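# Latch two marked drive blanks into a loose rack

## Task

Using the work order reference image, find the two drive blanks tagged PUSH HOME and press each one in until it stops and clicks into its latch, leaving every other blank untouched. The rack is not fixed to the table: it may tilt only a little at most, and it must end at its original spot. The blanks must stay seated on their own once the robot lets go, and nothing may be knocked or placed off the table.

## Robot and tools

Robot: two six-joint arms, left_arm and right_arm, each ending in a two-finger gripper. Joint order for every row and every per-joint list in results: waist, shoulder, elbow, forearm roll, wrist pitch, wrist roll.

Scene frame: metres, origin on the table top midway between the arms, +x out over the table, +z up, left_arm on the +y side. The arm names do not match image left/right. Gripper frame: fingers point along its +z, open and close along its x. The reported end_effector_position is the point between the pads; fingertips go 17.5 mm further. A flat block juts about 9 cm from the wrist roll axis toward gripper -y and rotates with the hand. Printed hand positions can be off, more so at long reach.

ROW layout (used by execute_actions and move): one flat list of 18 numbers, each in [-1, 1], covering both arms even if one is idle. Numbers 1-6: left_arm joint offsets; 7-9: left gripper position, force_limit, speed; 10-18: the same nine for right_arm. Joint offsets are scaled: 1.0 equals 1.398 rad for waist and shoulder, 2.097 rad for elbow, 2.622 rad for forearm roll, wrist pitch and wrist roll. They are offsets, not poses. Gripper values are absolute settings: position +1 is open (50 mm gap), about -0.65 pads meet, -1 means close until blocked; force_limit per pad about 20 N at -1, 102 N at 0, 185 N at +1 (actual grip may run ~17% above); speed of the gap 20 mm/s at -1, 85 at 0, 150 at +1. To leave a gripper alone, repeat its previous three values; a 0 is a real command.

execute_actions(actions): a list of actions; each action is a table of up to 15 rows, one row per 1/30 s step, the last row held for the remaining steps. Within one action, every row's joint offsets are measured from the angles at the start of that action (for a call's first action, the last reported angles), not from the prior row. An empty list just returns state and images. Stated joint ranges (rad): elbow -2.792 to 2.792, all others -6.283 to 6.283; real ends can differ by 0.010. Asking a joint more than 0.010 rad beyond its end refuses that action for both arms; if the first action fails this or any action is malformed, the whole call is rejected. Joints pushed to their end stop there and the result may say "joint sent to its limit".

move(target, speed, blocking): target is one 18-number row whose offsets are counted from the last result's "Joint positions", giving a goal angle per joint. speed is the peak rad/s of the joint with the longest way to go, 0.01 to 2, default 0.5. All joints progress in step, so the hand travels on a curve; the path takes 0.5 to 10 s and stops after 10 s even if short. It ignores obstacles and the other arm. Finger values are applied at the start. Arms are stiff: aiming even slightly past a firm contact can trigger a fault; faster touches and deeper targets push harder. Its result adds a "move:" line: ending (done, off_target, moving, held, fault), limits=held or none, and the joint farthest from target per arm. With blocking=false you get a result after 0.5 s; call wait or stop before issuing more motion.

wait(seconds): 0 to 10, robot holds its last command; a running move continues. stop(): brakes a running move (needs stopping distance); fingers keep moving. zoom_image(camera, region): closer look at the latest image; region [x0, y0, x1, y1] in pixels from the top-left, at most 504x504. Cameras: cam_head_left and cam_head_right (896x504), cam_left_wrist and cam_right_wrist (616x616). show_instructions(): shows the reference images (the work order). finished_scene(scene): ends scene number 1 or 2 for good; only call it once the blanks are latched and stay so.

Results: per arm, hand pose (position in m, quaternion wxyz) and velocities; Joint positions, Joint velocities, Joint targets (angles currently being driven toward, may drift), joint torques (offset and noisy), and step readings for action calls, with HELD marking throttled steps. "joint command not followed" means a clearance check altered joint targets. Gripper object_status: 0 moving, 1 blocked while opening, 2 blocked while closing (a grip), 3 reached the setting or pads met. position_measured in counts; gap ≈ (250 - counts) x 0.202 mm. New force or speed only applies after a position change of at least 0.01.

Motion limits: joint targets are kept within a fixed lead of measured angles, and a step that would move the hand over 70 mm is scaled back, so big moves span several actions; finish any leftover motion in the next command.

Avoid: torque at a joint reaching its load limit (waist/shoulder 302, elbow 142, wrist joints 40 N m) or any outside force of 144 N on the arm; either freezes that arm for 10 s. Don't let the arms collide. Push the blanks gently and slowly so the loose rack neither slides nor tips, and back off after each latch so nothing relies on the robot. Watch for MOTOR HOT warnings; overheating brakes the arm.

Each tool is called after "Emit:" as a command line: name --argument value for each argument, lists and objects as JSON in quotes; but a table of rows of numbers goes row by row, as --pt "numbers of a row", without its own name.

## Session

Emit:
show_instructions

Emit:
execute_actions --actions '[]'

Reference images for this scene: work order.

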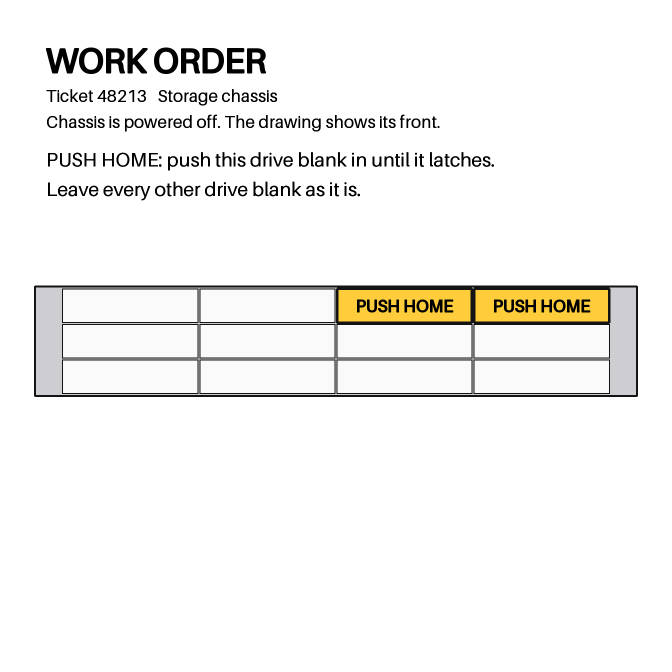

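Scene clock: 0.00 s.
left_arm: end_effector_position=(+0.9710, +0.7424, +0.2742) position_measured=3 object_status=3 end_effector_quat_wxyz=(+0.041, +0.911, -0.410, +0.019) end_effector_velocity=(+0.001, +0.000, +0.001) end_effector_angular_velocity=(+0.001, -0.004, -0.001) | right_arm: end_effector_position=(+0.0293, -0.2030, +0.3940) position_measured=3 object_status=3 end_effector_quat_wxyz=(+0.109, +0.074, +0.985, +0.107) end_effector_velocity=(+0.000, +0.000, +0.000) end_effector_angular_velocity=(+0.000, -0.000, -0.000)
Joint names: [waist, shoulder, elbow, forearm roll, wrist pitch, wrist roll]
Joint positions: left_arm=[-0.058  0.69   0.974 -0.089  1.489  2.556] | right_arm=[ 1.455 -0.421  2.044 -0.256  1.343  0.264]
Joint velocities: left_arm=[ 0.    -0.    -0.001  0.    -0.003  0.001] | right_arm=[-0.  0. -0. -0. -0.  0.]
Joint torques (N m, as the joint torque sensors report them, + toward a larger angle): no reading
Joint targets: left_arm=[-0.058 0.690 0.974 -0.089 1.489 2.556] | right_arm=[1.455 -0.421 2.044 -0.256 1.343 0.264]

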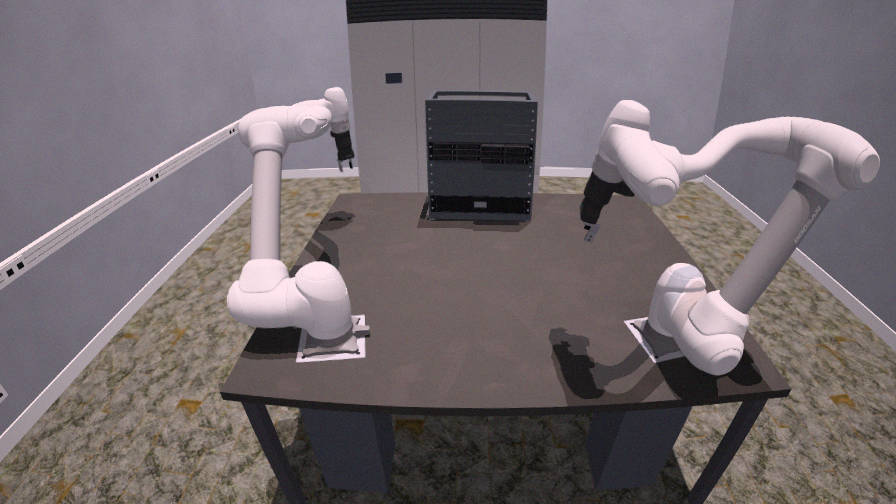

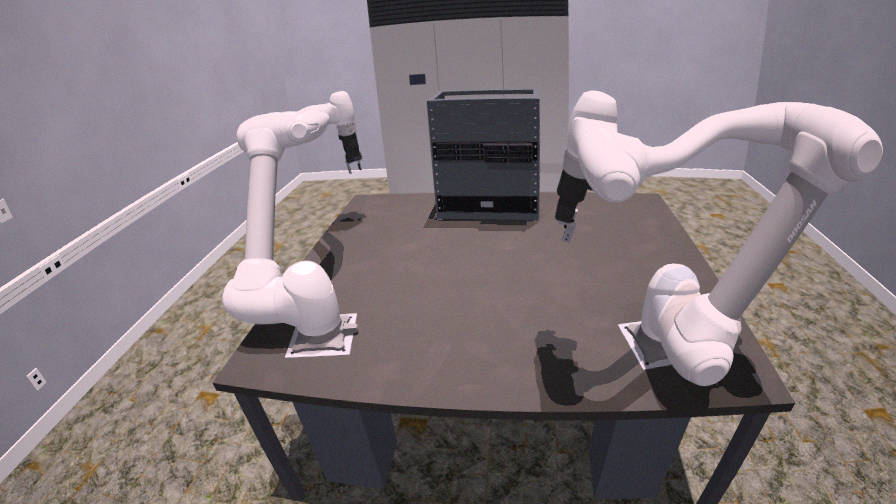

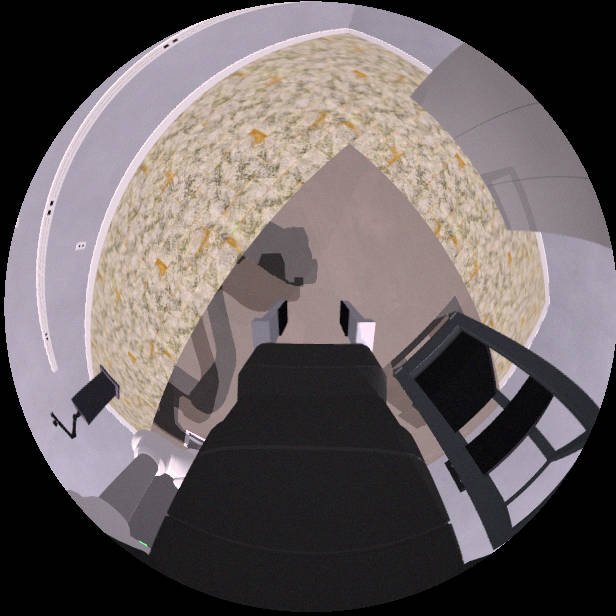

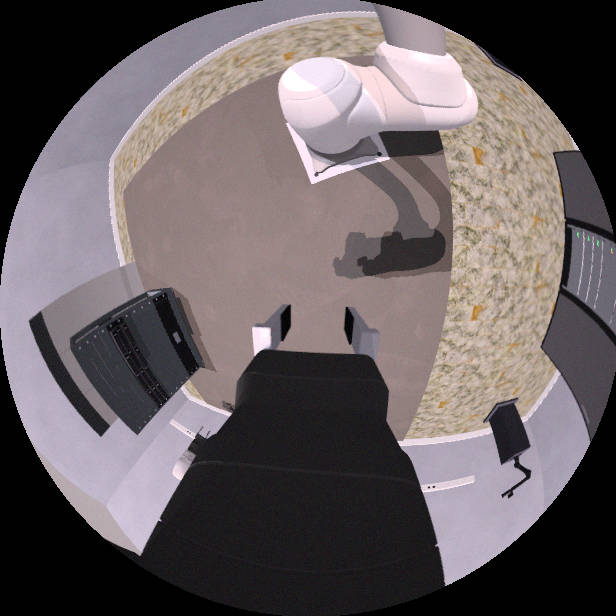

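Emit:
zoom_image --camera "cam_head_left" --region '[400, 80, 560, 240]'

Region (400, 80, 560, 240) of cam_head_left's 896x504 image, scaled by 3.150, with more detail than that image has.

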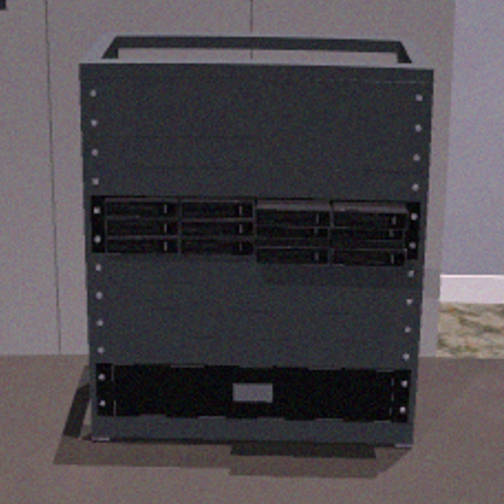

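Emit:
move --target '[0,0,0,0,0,0,1,0,0, -0.5758,0.5024,-0.1011,-0.6079,-0.1781,0.7223,-1,0,0.5]' --speed 1.2

Emit:
zoom_image --camera "cam_right_wrist" --region '[130, 200, 490, 360]'

Scene clock: 11.47 s.
left_arm: end_effector_position=(+0.9710, +0.7424, +0.2742) position_measured=3 object_status=3 end_effector_quat_wxyz=(+0.041, +0.911, -0.410, +0.019) end_effector_velocity=(-0.000, -0.000, -0.000) end_effector_angular_velocity=(-0.000, +0.001, +0.000) | right_arm: end_effector_position=(+0.7239, -0.0304, +0.3895) position_measured=253 object_status=3 end_effector_quat_wxyz=(+0.461, +0.536, +0.536, +0.461) end_effector_velocity=(-0.000, -0.000, -0.001) end_effector_angular_velocity=(-0.001, +0.001, +0.001)
Joint names: [waist, shoulder, elbow, forearm roll, wrist pitch, wrist roll]
Joint positions: left_arm=[-0.058  0.69   0.974 -0.089  1.489  2.556] | right_arm=[ 0.65   0.281  1.832 -1.849  0.876  2.158]
Joint velocities: left_arm=[-0.     0.    -0.    -0.     0.001 -0.001] | right_arm=[-0.    -0.     0.002 -0.001 -0.001  0.001]
Joint torques (N m, as the joint torque sensors report them, + toward a larger angle): left_arm=[   0.88 -114.08  -44.17    3.71    0.1     0.  ] | right_arm=[ -0.52 -66.42 -35.79  -3.69   1.6    0.22]
Joint targets: left_arm=[-0.058 0.690 0.974 -0.089 1.489 2.556] | right_arm=[0.650 0.281 1.832 -1.849 0.876 2.158]
move: done; limits=none; left_arm: farthest joint: the waist, 0.000 radians from its target (0.000 radians at the start); right_arm: farthest joint: the forearm roll, 0.001 radians from its target (1.594 radians at the start)

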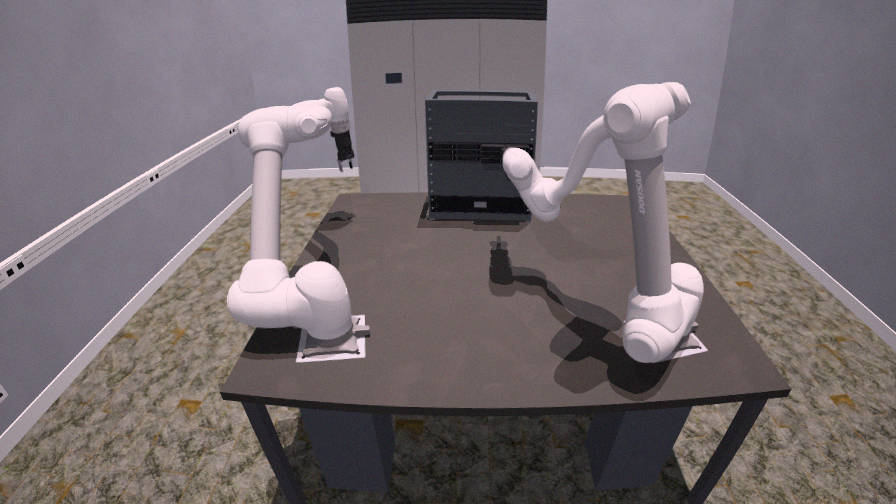

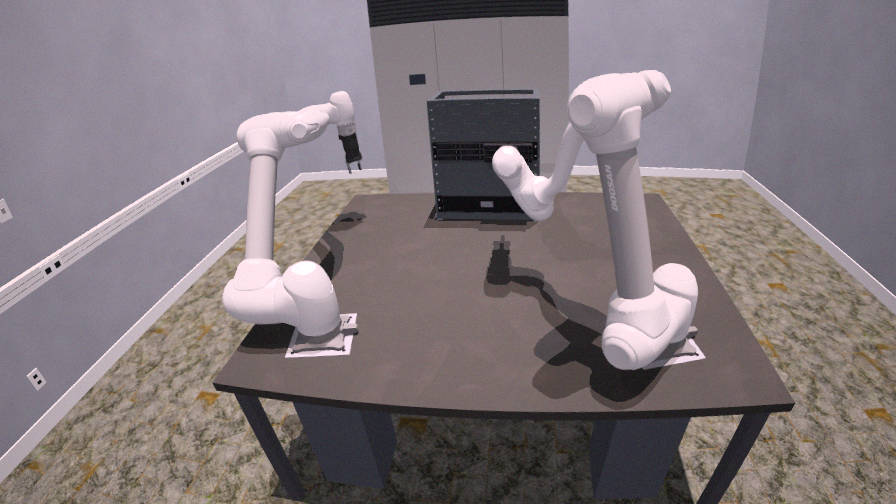

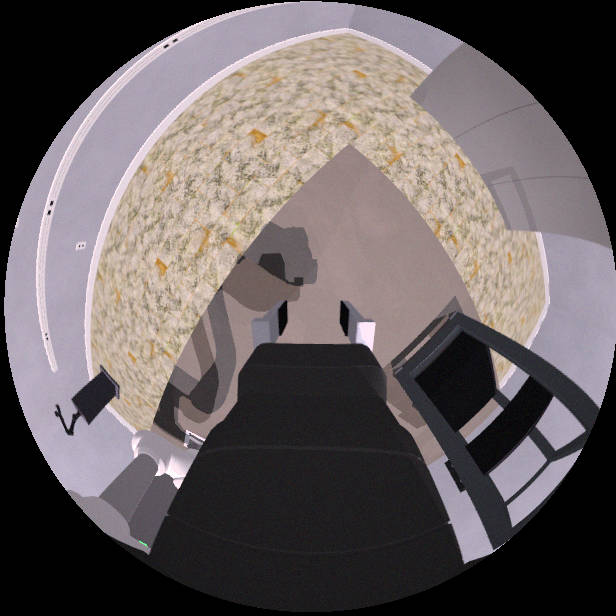

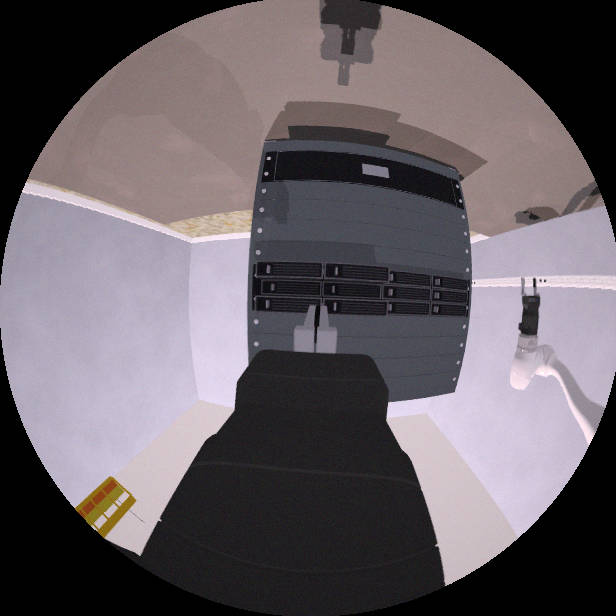

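Region (130, 200, 490, 360) of cam_right_wrist's 616x616 image, scaled by 1.400, with more detail than that image has.

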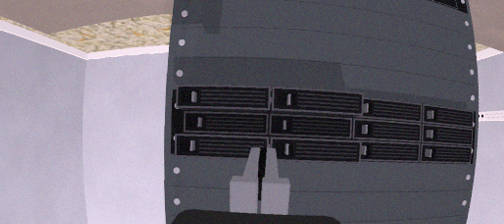

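Emit:
move --target '[0,0,0,0,0,0,1,0,0, -0.0876,0.0014,-0.001,-0.0362,-0.0381,0.0172,-1,0,0.5]' --speed 0.6

Emit:
zoom_image --camera "cam_right_wrist" --region '[180, 200, 540, 360]'

Scene clock: 17.03 s.
left_arm: end_effector_position=(+0.9710, +0.7424, +0.2742) position_measured=3 object_status=3 end_effector_quat_wxyz=(+0.041, +0.911, -0.410, +0.019) end_effector_velocity=(+0.000, +0.000, -0.000) end_effector_angular_velocity=(+0.000, -0.000, -0.000) | right_arm: end_effector_position=(+0.7840, -0.0829, +0.3892) position_measured=253 object_status=3 end_effector_quat_wxyz=(+0.461, +0.536, +0.536, +0.461) end_effector_velocity=(-0.000, -0.000, -0.000) end_effector_angular_velocity=(-0.001, +0.000, +0.000)
Joint names: [waist, shoulder, elbow, forearm roll, wrist pitch, wrist roll]
Joint positions: left_arm=[-0.058  0.69   0.974 -0.089  1.489  2.556] | right_arm=[ 0.528  0.283  1.83  -1.944  0.776  2.203]
Joint velocities: left_arm=[ 0.    -0.     0.     0.    -0.001  0.   ] | right_arm=[-0.  0.  0. -0.  0. -0.]
Joint torques (N m, as the joint torque sensors report them, + toward a larger angle): left_arm=[   1.57 -114.43  -43.91    3.66    0.28    0.07] | right_arm=[  0.   -65.82 -37.17  -3.92   1.44   0.23]
Joint targets: left_arm=[-0.058 0.690 0.974 -0.089 1.489 2.556] | right_arm=[0.527 0.283 1.830 -1.944 0.776 2.203]
move: done; limits=none; left_arm: farthest joint: the waist, 0.000 radians from its target (0.000 radians at the start); right_arm: farthest joint: the waist, 0.000 radians from its target (0.122 radians at the start)

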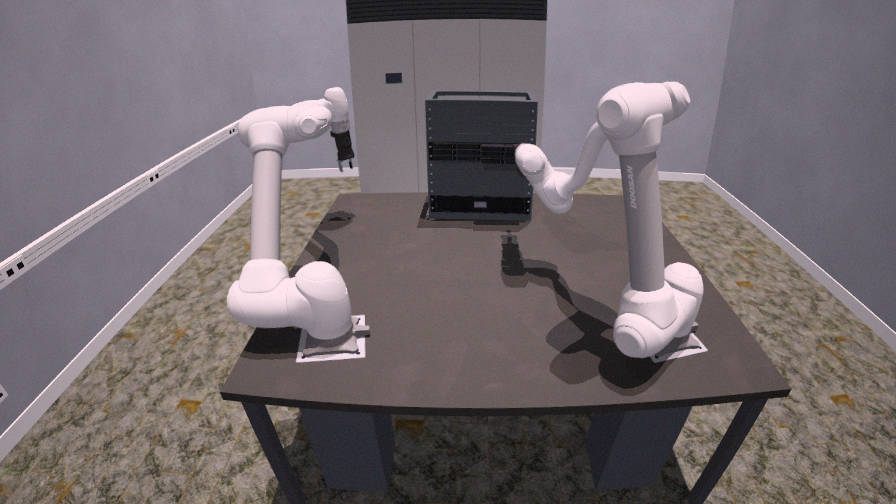

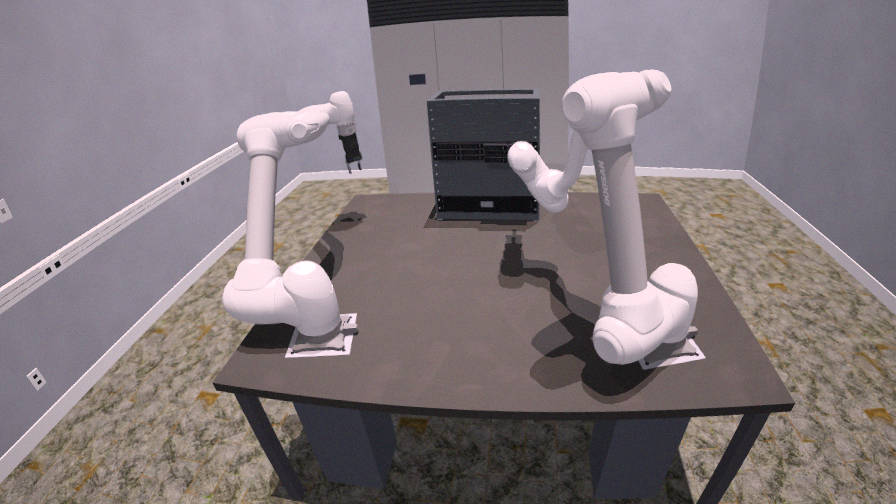

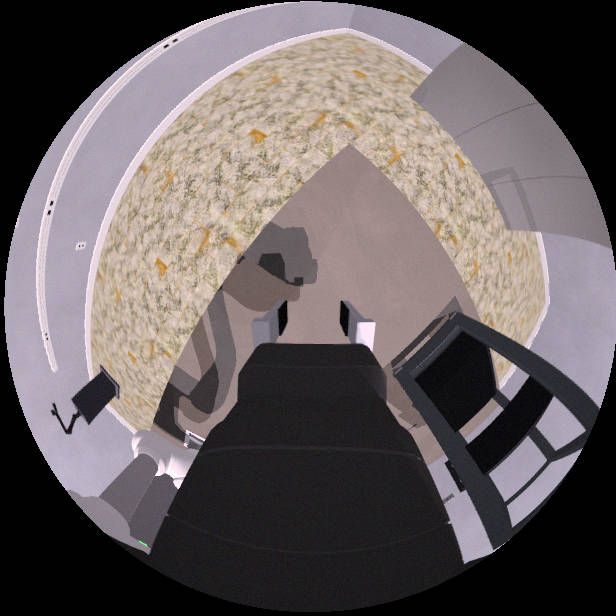

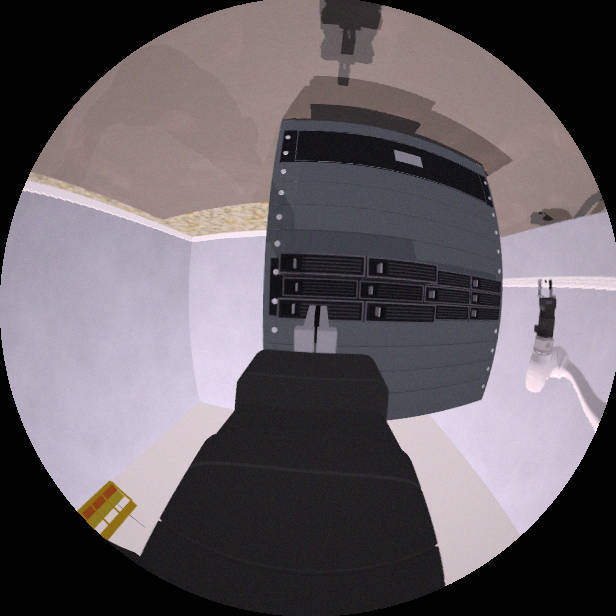

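Region (180, 200, 540, 360) of cam_right_wrist's 616x616 image, scaled by 1.400, with more detail than that image has.

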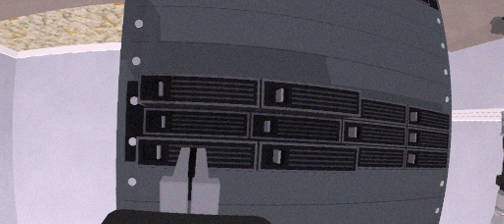

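Emit:
move --target '[0,0,0,0,0,0,1,0,0, -0.0371,0.0386,-0.0426,-0.0076,-0.0194,-0.0032,-1,0,0.5]' --speed 0.08

Emit:
zoom_image --camera "cam_right_wrist" --region '[180, 200, 540, 360]'

Scene clock: 21.43 s.
left_arm: end_effector_position=(+0.9710, +0.7424, +0.2742) position_measured=3 object_status=3 end_effector_quat_wxyz=(+0.041, +0.911, -0.410, +0.019) end_effector_velocity=(-0.000, -0.000, +0.000) end_effector_angular_velocity=(-0.000, +0.000, +0.002) | right_arm: end_effector_position=(+0.8403, -0.0813, +0.3986) position_measured=253 object_status=3 end_effector_quat_wxyz=(+0.461, +0.536, +0.533, +0.465) end_effector_velocity=(+0.000, +0.000, -0.000) end_effector_angular_velocity=(-0.000, +0.001, +0.000)
Joint names: [waist, shoulder, elbow, forearm roll, wrist pitch, wrist roll]
Joint positions: left_arm=[-0.058  0.69   0.974 -0.089  1.489  2.556] | right_arm=[ 0.476  0.337  1.74  -1.964  0.725  2.195]
Joint velocities: left_arm=[-0.    -0.     0.    -0.    -0.    -0.002] | right_arm=[-0.     0.    -0.     0.    -0.001 -0.   ]
Joint torques (N m, as the joint torque sensors report them, + toward a larger angle): left_arm=[   1.8  -114.06  -43.98    3.7     0.1    -0.1 ] | right_arm=[ -3.87 -73.77 -40.77  -4.46   1.95   0.41]
Joint targets: left_arm=[-0.058 0.690 0.974 -0.089 1.489 2.556] | right_arm=[0.476 0.337 1.740 -1.964 0.725 2.195]
move: done; limits=none; left_arm: farthest joint: the waist, 0.000 radians from its target (0.000 radians at the start); right_arm: farthest joint: the waist, 0.000 radians from its target (0.051 radians at the start)

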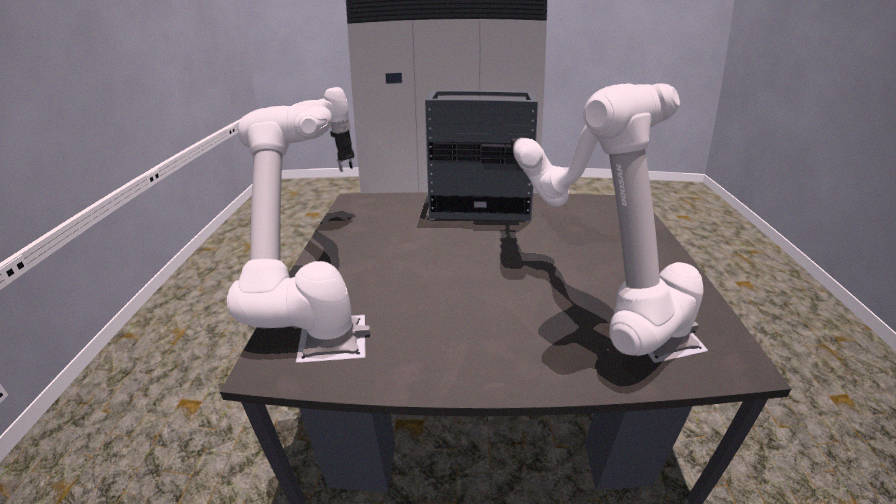

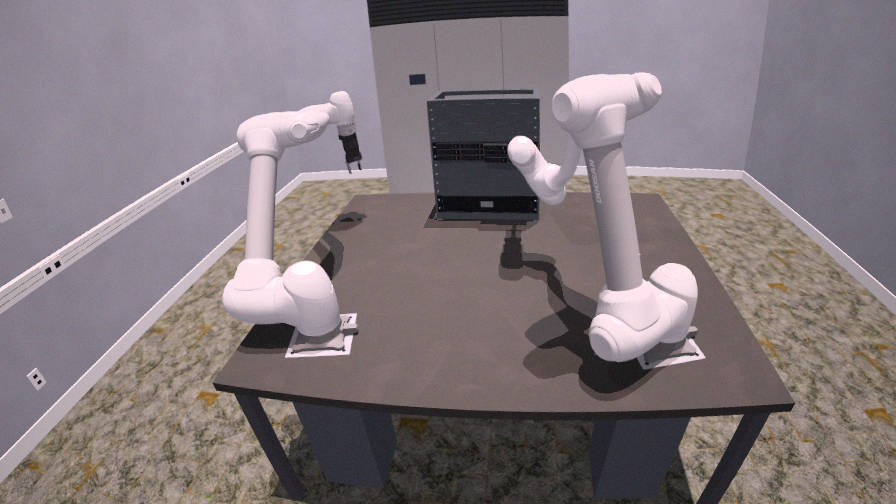

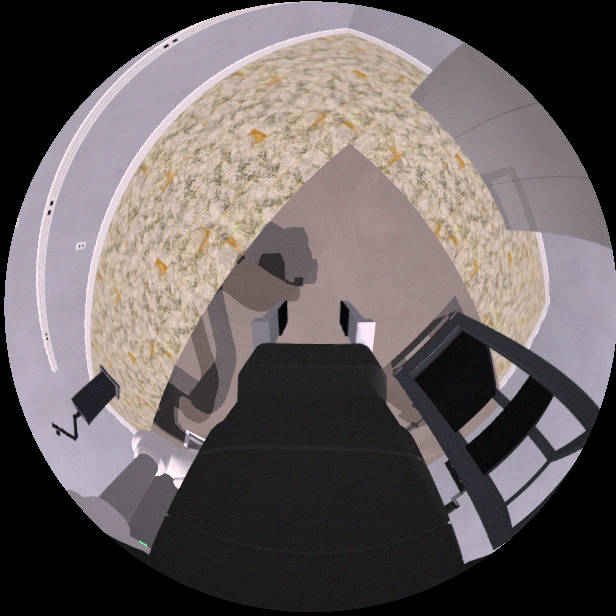

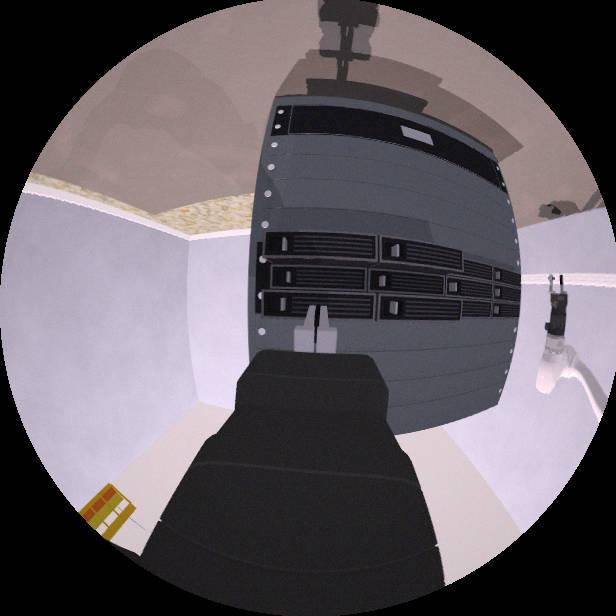

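Region (180, 200, 540, 360) of cam_right_wrist's 616x616 image, scaled by 1.400, with more detail than that image has.

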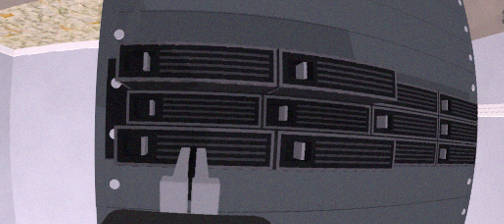

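Emit:
move --target '[0,0,0,0,0,0,1,0,0, -0.0199,0.0227,-0.0213,-0.0041,-0.0104,-0.0017,-1,0,0.5]' --speed 0.04

Emit:
zoom_image --camera "cam_right_wrist" --region '[180, 200, 540, 360]'

Scene clock: 23.90 s.
left_arm: end_effector_position=(+0.9710, +0.7424, +0.2742) position_measured=3 object_status=3 end_effector_quat_wxyz=(+0.041, +0.911, -0.410, +0.019) end_effector_velocity=(-0.000, -0.001, +0.001) end_effector_angular_velocity=(-0.000, +0.000, +0.001) | right_arm: end_effector_position=(+0.8704, -0.0830, +0.3983) position_measured=253 object_status=3 end_effector_quat_wxyz=(+0.462, +0.535, +0.533, +0.465) end_effector_velocity=(+0.000, -0.000, +0.001) end_effector_angular_velocity=(+0.000, -0.001, -0.001)
Joint names: [waist, shoulder, elbow, forearm roll, wrist pitch, wrist roll]
Joint positions: left_arm=[-0.058  0.69   0.974 -0.089  1.489  2.556] | right_arm=[ 0.448  0.369  1.696 -1.975  0.698  2.19 ]
Joint velocities: left_arm=[-0.001 -0.001 -0.001  0.     0.001 -0.001] | right_arm=[-0.     0.    -0.001 -0.     0.002  0.   ]
Joint torques (N m, as the joint torque sensors report them, + toward a larger angle): left_arm=[   0.73 -115.17  -42.96    3.38    0.2    -0.03] | right_arm=[ -5.61 -70.78 -37.54  -3.43   1.83   0.22]
Joint targets: left_arm=[-0.058 0.690 0.974 -0.089 1.489 2.556] | right_arm=[0.448 0.369 1.696 -1.975 0.698 2.190]
move: done; limits=none; left_arm: farthest joint: the waist, 0.000 radians from its target (0.000 radians at the start); right_arm: farthest joint: the waist, 0.000 radians from its target (0.027 radians at the start)

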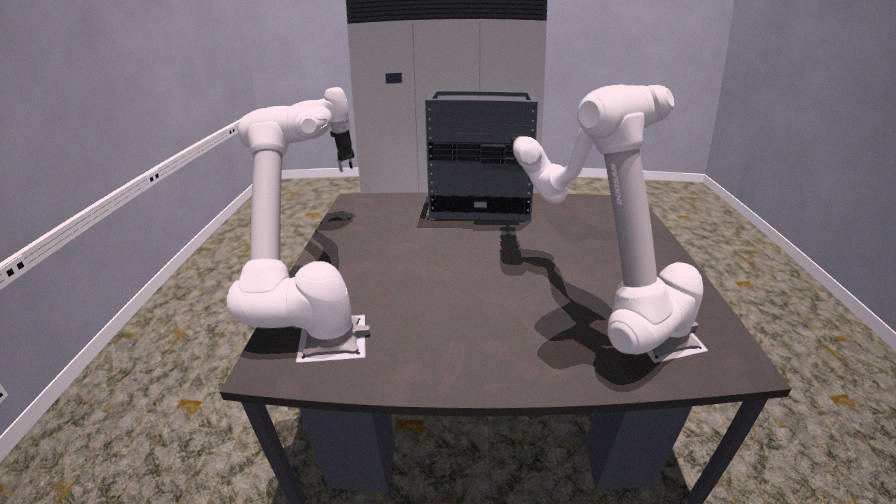

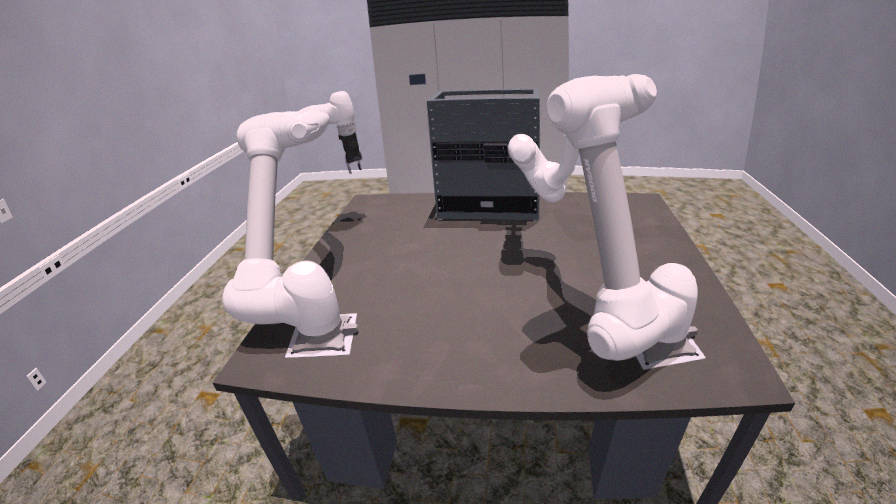

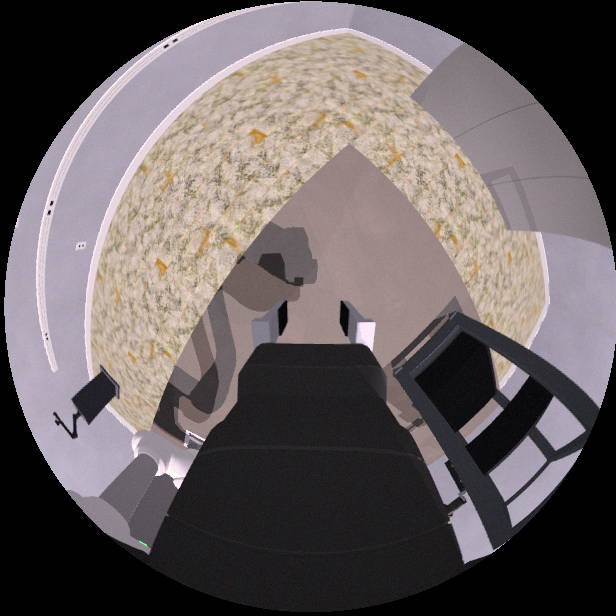

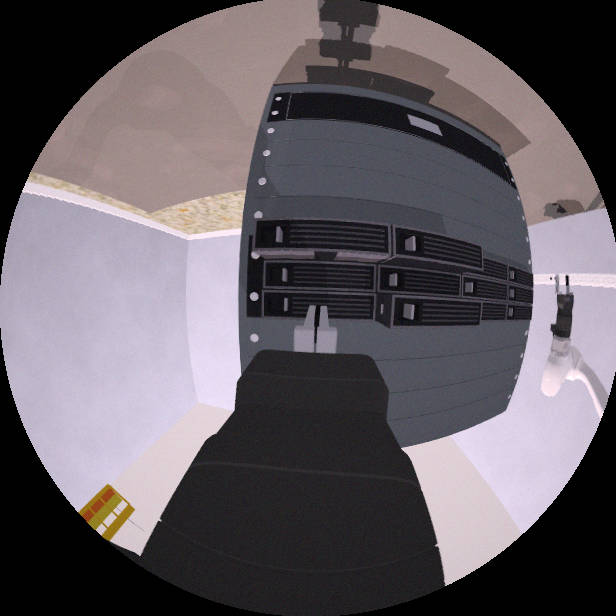

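Region (180, 200, 540, 360) of cam_right_wrist's 616x616 image, scaled by 1.400, with more detail than that image has.

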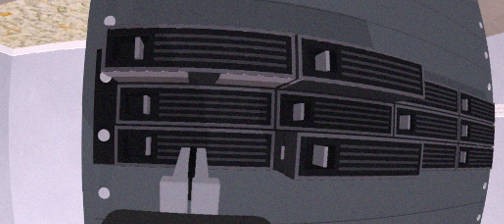

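Emit:
move --target '[0,0,0,0,0,0,1,0,0, -0.0013,0.0015,-0.0014,-0.0003,-0.0007,-0.0001,-1,0,0.5]' --speed 0.01

Scene clock: 25.63 s.
left_arm: end_effector_position=(+0.9710, +0.7424, +0.2742) position_measured=3 object_status=3 end_effector_quat_wxyz=(+0.041, +0.911, -0.410, +0.019) end_effector_velocity=(-0.001, -0.000, -0.000) end_effector_angular_velocity=(-0.000, +0.001, +0.001) | right_arm: end_effector_position=(+0.8724, -0.0831, +0.3982) position_measured=253 object_status=3 end_effector_quat_wxyz=(+0.462, +0.535, +0.533, +0.465) end_effector_velocity=(-0.000, -0.000, -0.000) end_effector_angular_velocity=(-0.000, +0.000, -0.000)
Joint names: [waist, shoulder, elbow, forearm roll, wrist pitch, wrist roll]
Joint positions: left_arm=[-0.058  0.69   0.974 -0.089  1.489  2.556] | right_arm=[ 0.446  0.371  1.693 -1.975  0.696  2.19 ]
Joint velocities: left_arm=[-0.    -0.     0.001 -0.     0.001 -0.001] | right_arm=[-0.     0.     0.001  0.     0.     0.   ]
Joint torques (N m, as the joint torque sensors report them, + toward a larger angle): left_arm=[   1.25 -115.74  -43.43    3.76    0.1    -0.2 ] | right_arm=[ -5.36 -72.91 -37.09  -3.     1.99   0.23]
Joint targets: left_arm=[-0.058 0.690 0.974 -0.089 1.489 2.556] | right_arm=[0.446 0.371 1.693 -1.975 0.696 2.190]
move: done; limits=none; left_arm: farthest joint: the waist, 0.000 radians from its target (0.000 radians at the start); right_arm: farthest joint: the waist, 0.000 radians from its target (0.002 radians at the start)

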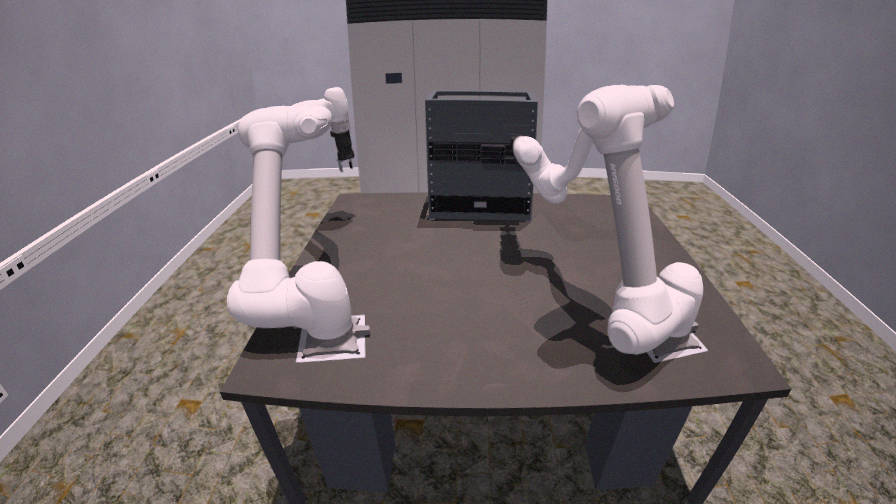

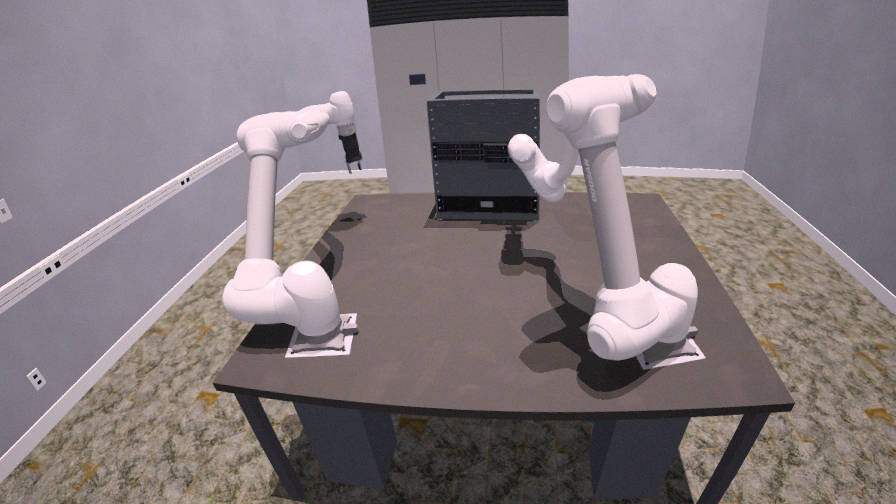

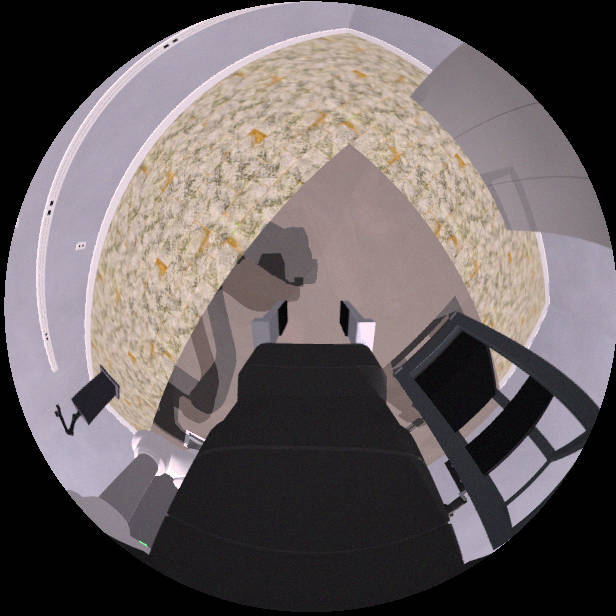

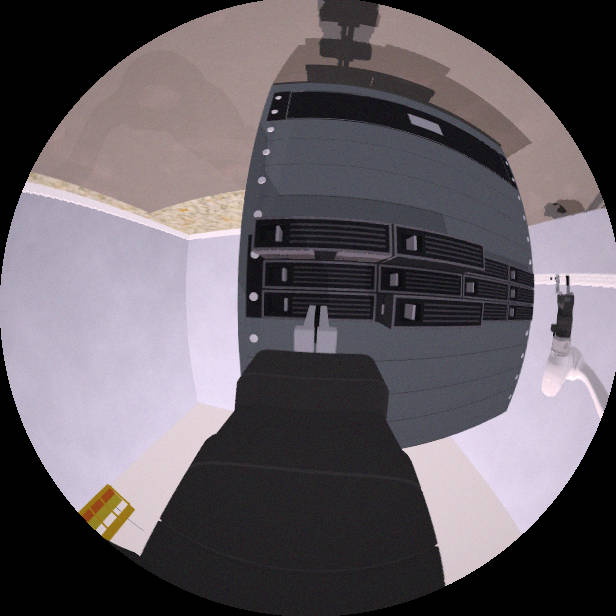

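Emit:
move --target '[0,0,0,0,0,0,1,0,0, -0.0013,0.0015,-0.0014,-0.0003,-0.0007,-0.0001,-1,0,0.5]' --speed 0.01

Scene clock: 27.43 s.
left_arm: end_effector_position=(+0.9710, +0.7424, +0.2742) position_measured=3 object_status=3 end_effector_quat_wxyz=(+0.041, +0.911, -0.410, +0.019) end_effector_velocity=(+0.000, +0.000, +0.000) end_effector_angular_velocity=(+0.000, -0.000, +0.001) | right_arm: end_effector_position=(+0.8743, -0.0832, +0.3982) position_measured=253 object_status=3 end_effector_quat_wxyz=(+0.462, +0.535, +0.533, +0.465) end_effector_velocity=(+0.000, +0.000, +0.000) end_effector_angular_velocity=(-0.000, -0.000, +0.000)
Joint names: [waist, shoulder, elbow, forearm roll, wrist pitch, wrist roll]
Joint positions: left_arm=[-0.058  0.69   0.974 -0.089  1.489  2.556] | right_arm=[ 0.444  0.373  1.69  -1.976  0.694  2.19 ]
Joint velocities: left_arm=[-0.    -0.     0.     0.    -0.    -0.001] | right_arm=[-0.     0.    -0.    -0.001 -0.    -0.   ]
Joint torques (N m, as the joint torque sensors report them, + toward a larger angle): left_arm=[   1.   -114.85  -44.13    3.67    0.08   -0.2 ] | right_arm=[-16.73 -60.81 -42.78  -3.79   1.47   0.27]
Joint targets: left_arm=[-0.058 0.690 0.974 -0.089 1.489 2.556] | right_arm=[0.444 0.373 1.690 -1.976 0.694 2.190]
move: done; limits=none; left_arm: farthest joint: the waist, 0.000 radians from its target (0.000 radians at the start); right_arm: farthest joint: the waist, 0.000 radians from its target (0.002 radians at the start)

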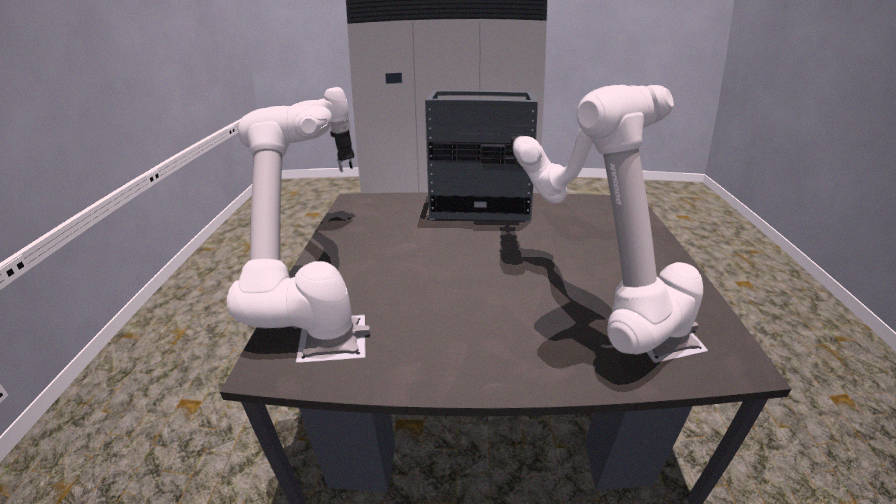

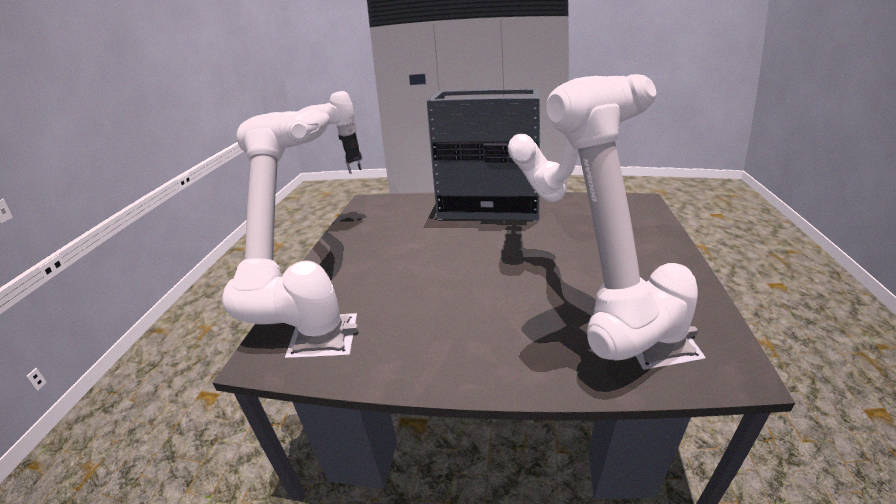

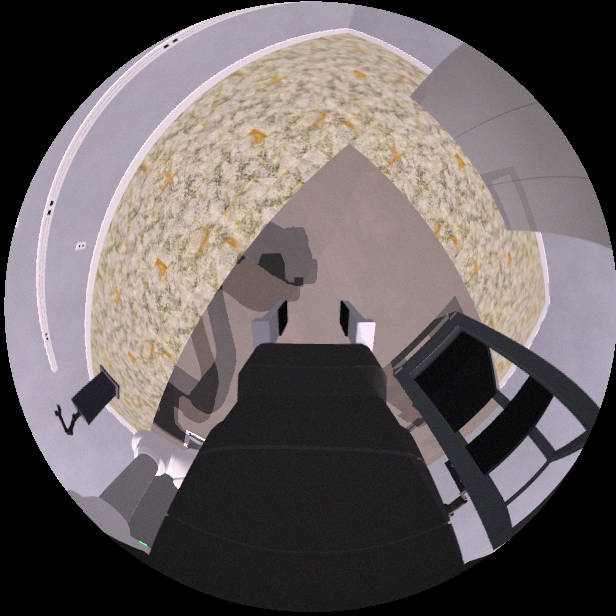

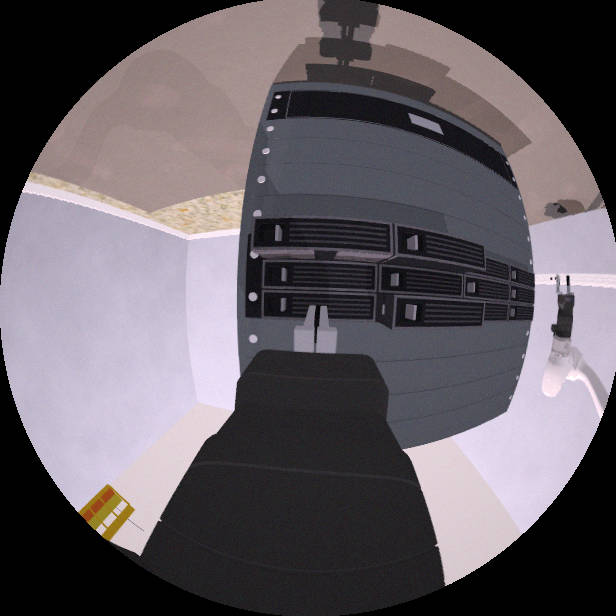

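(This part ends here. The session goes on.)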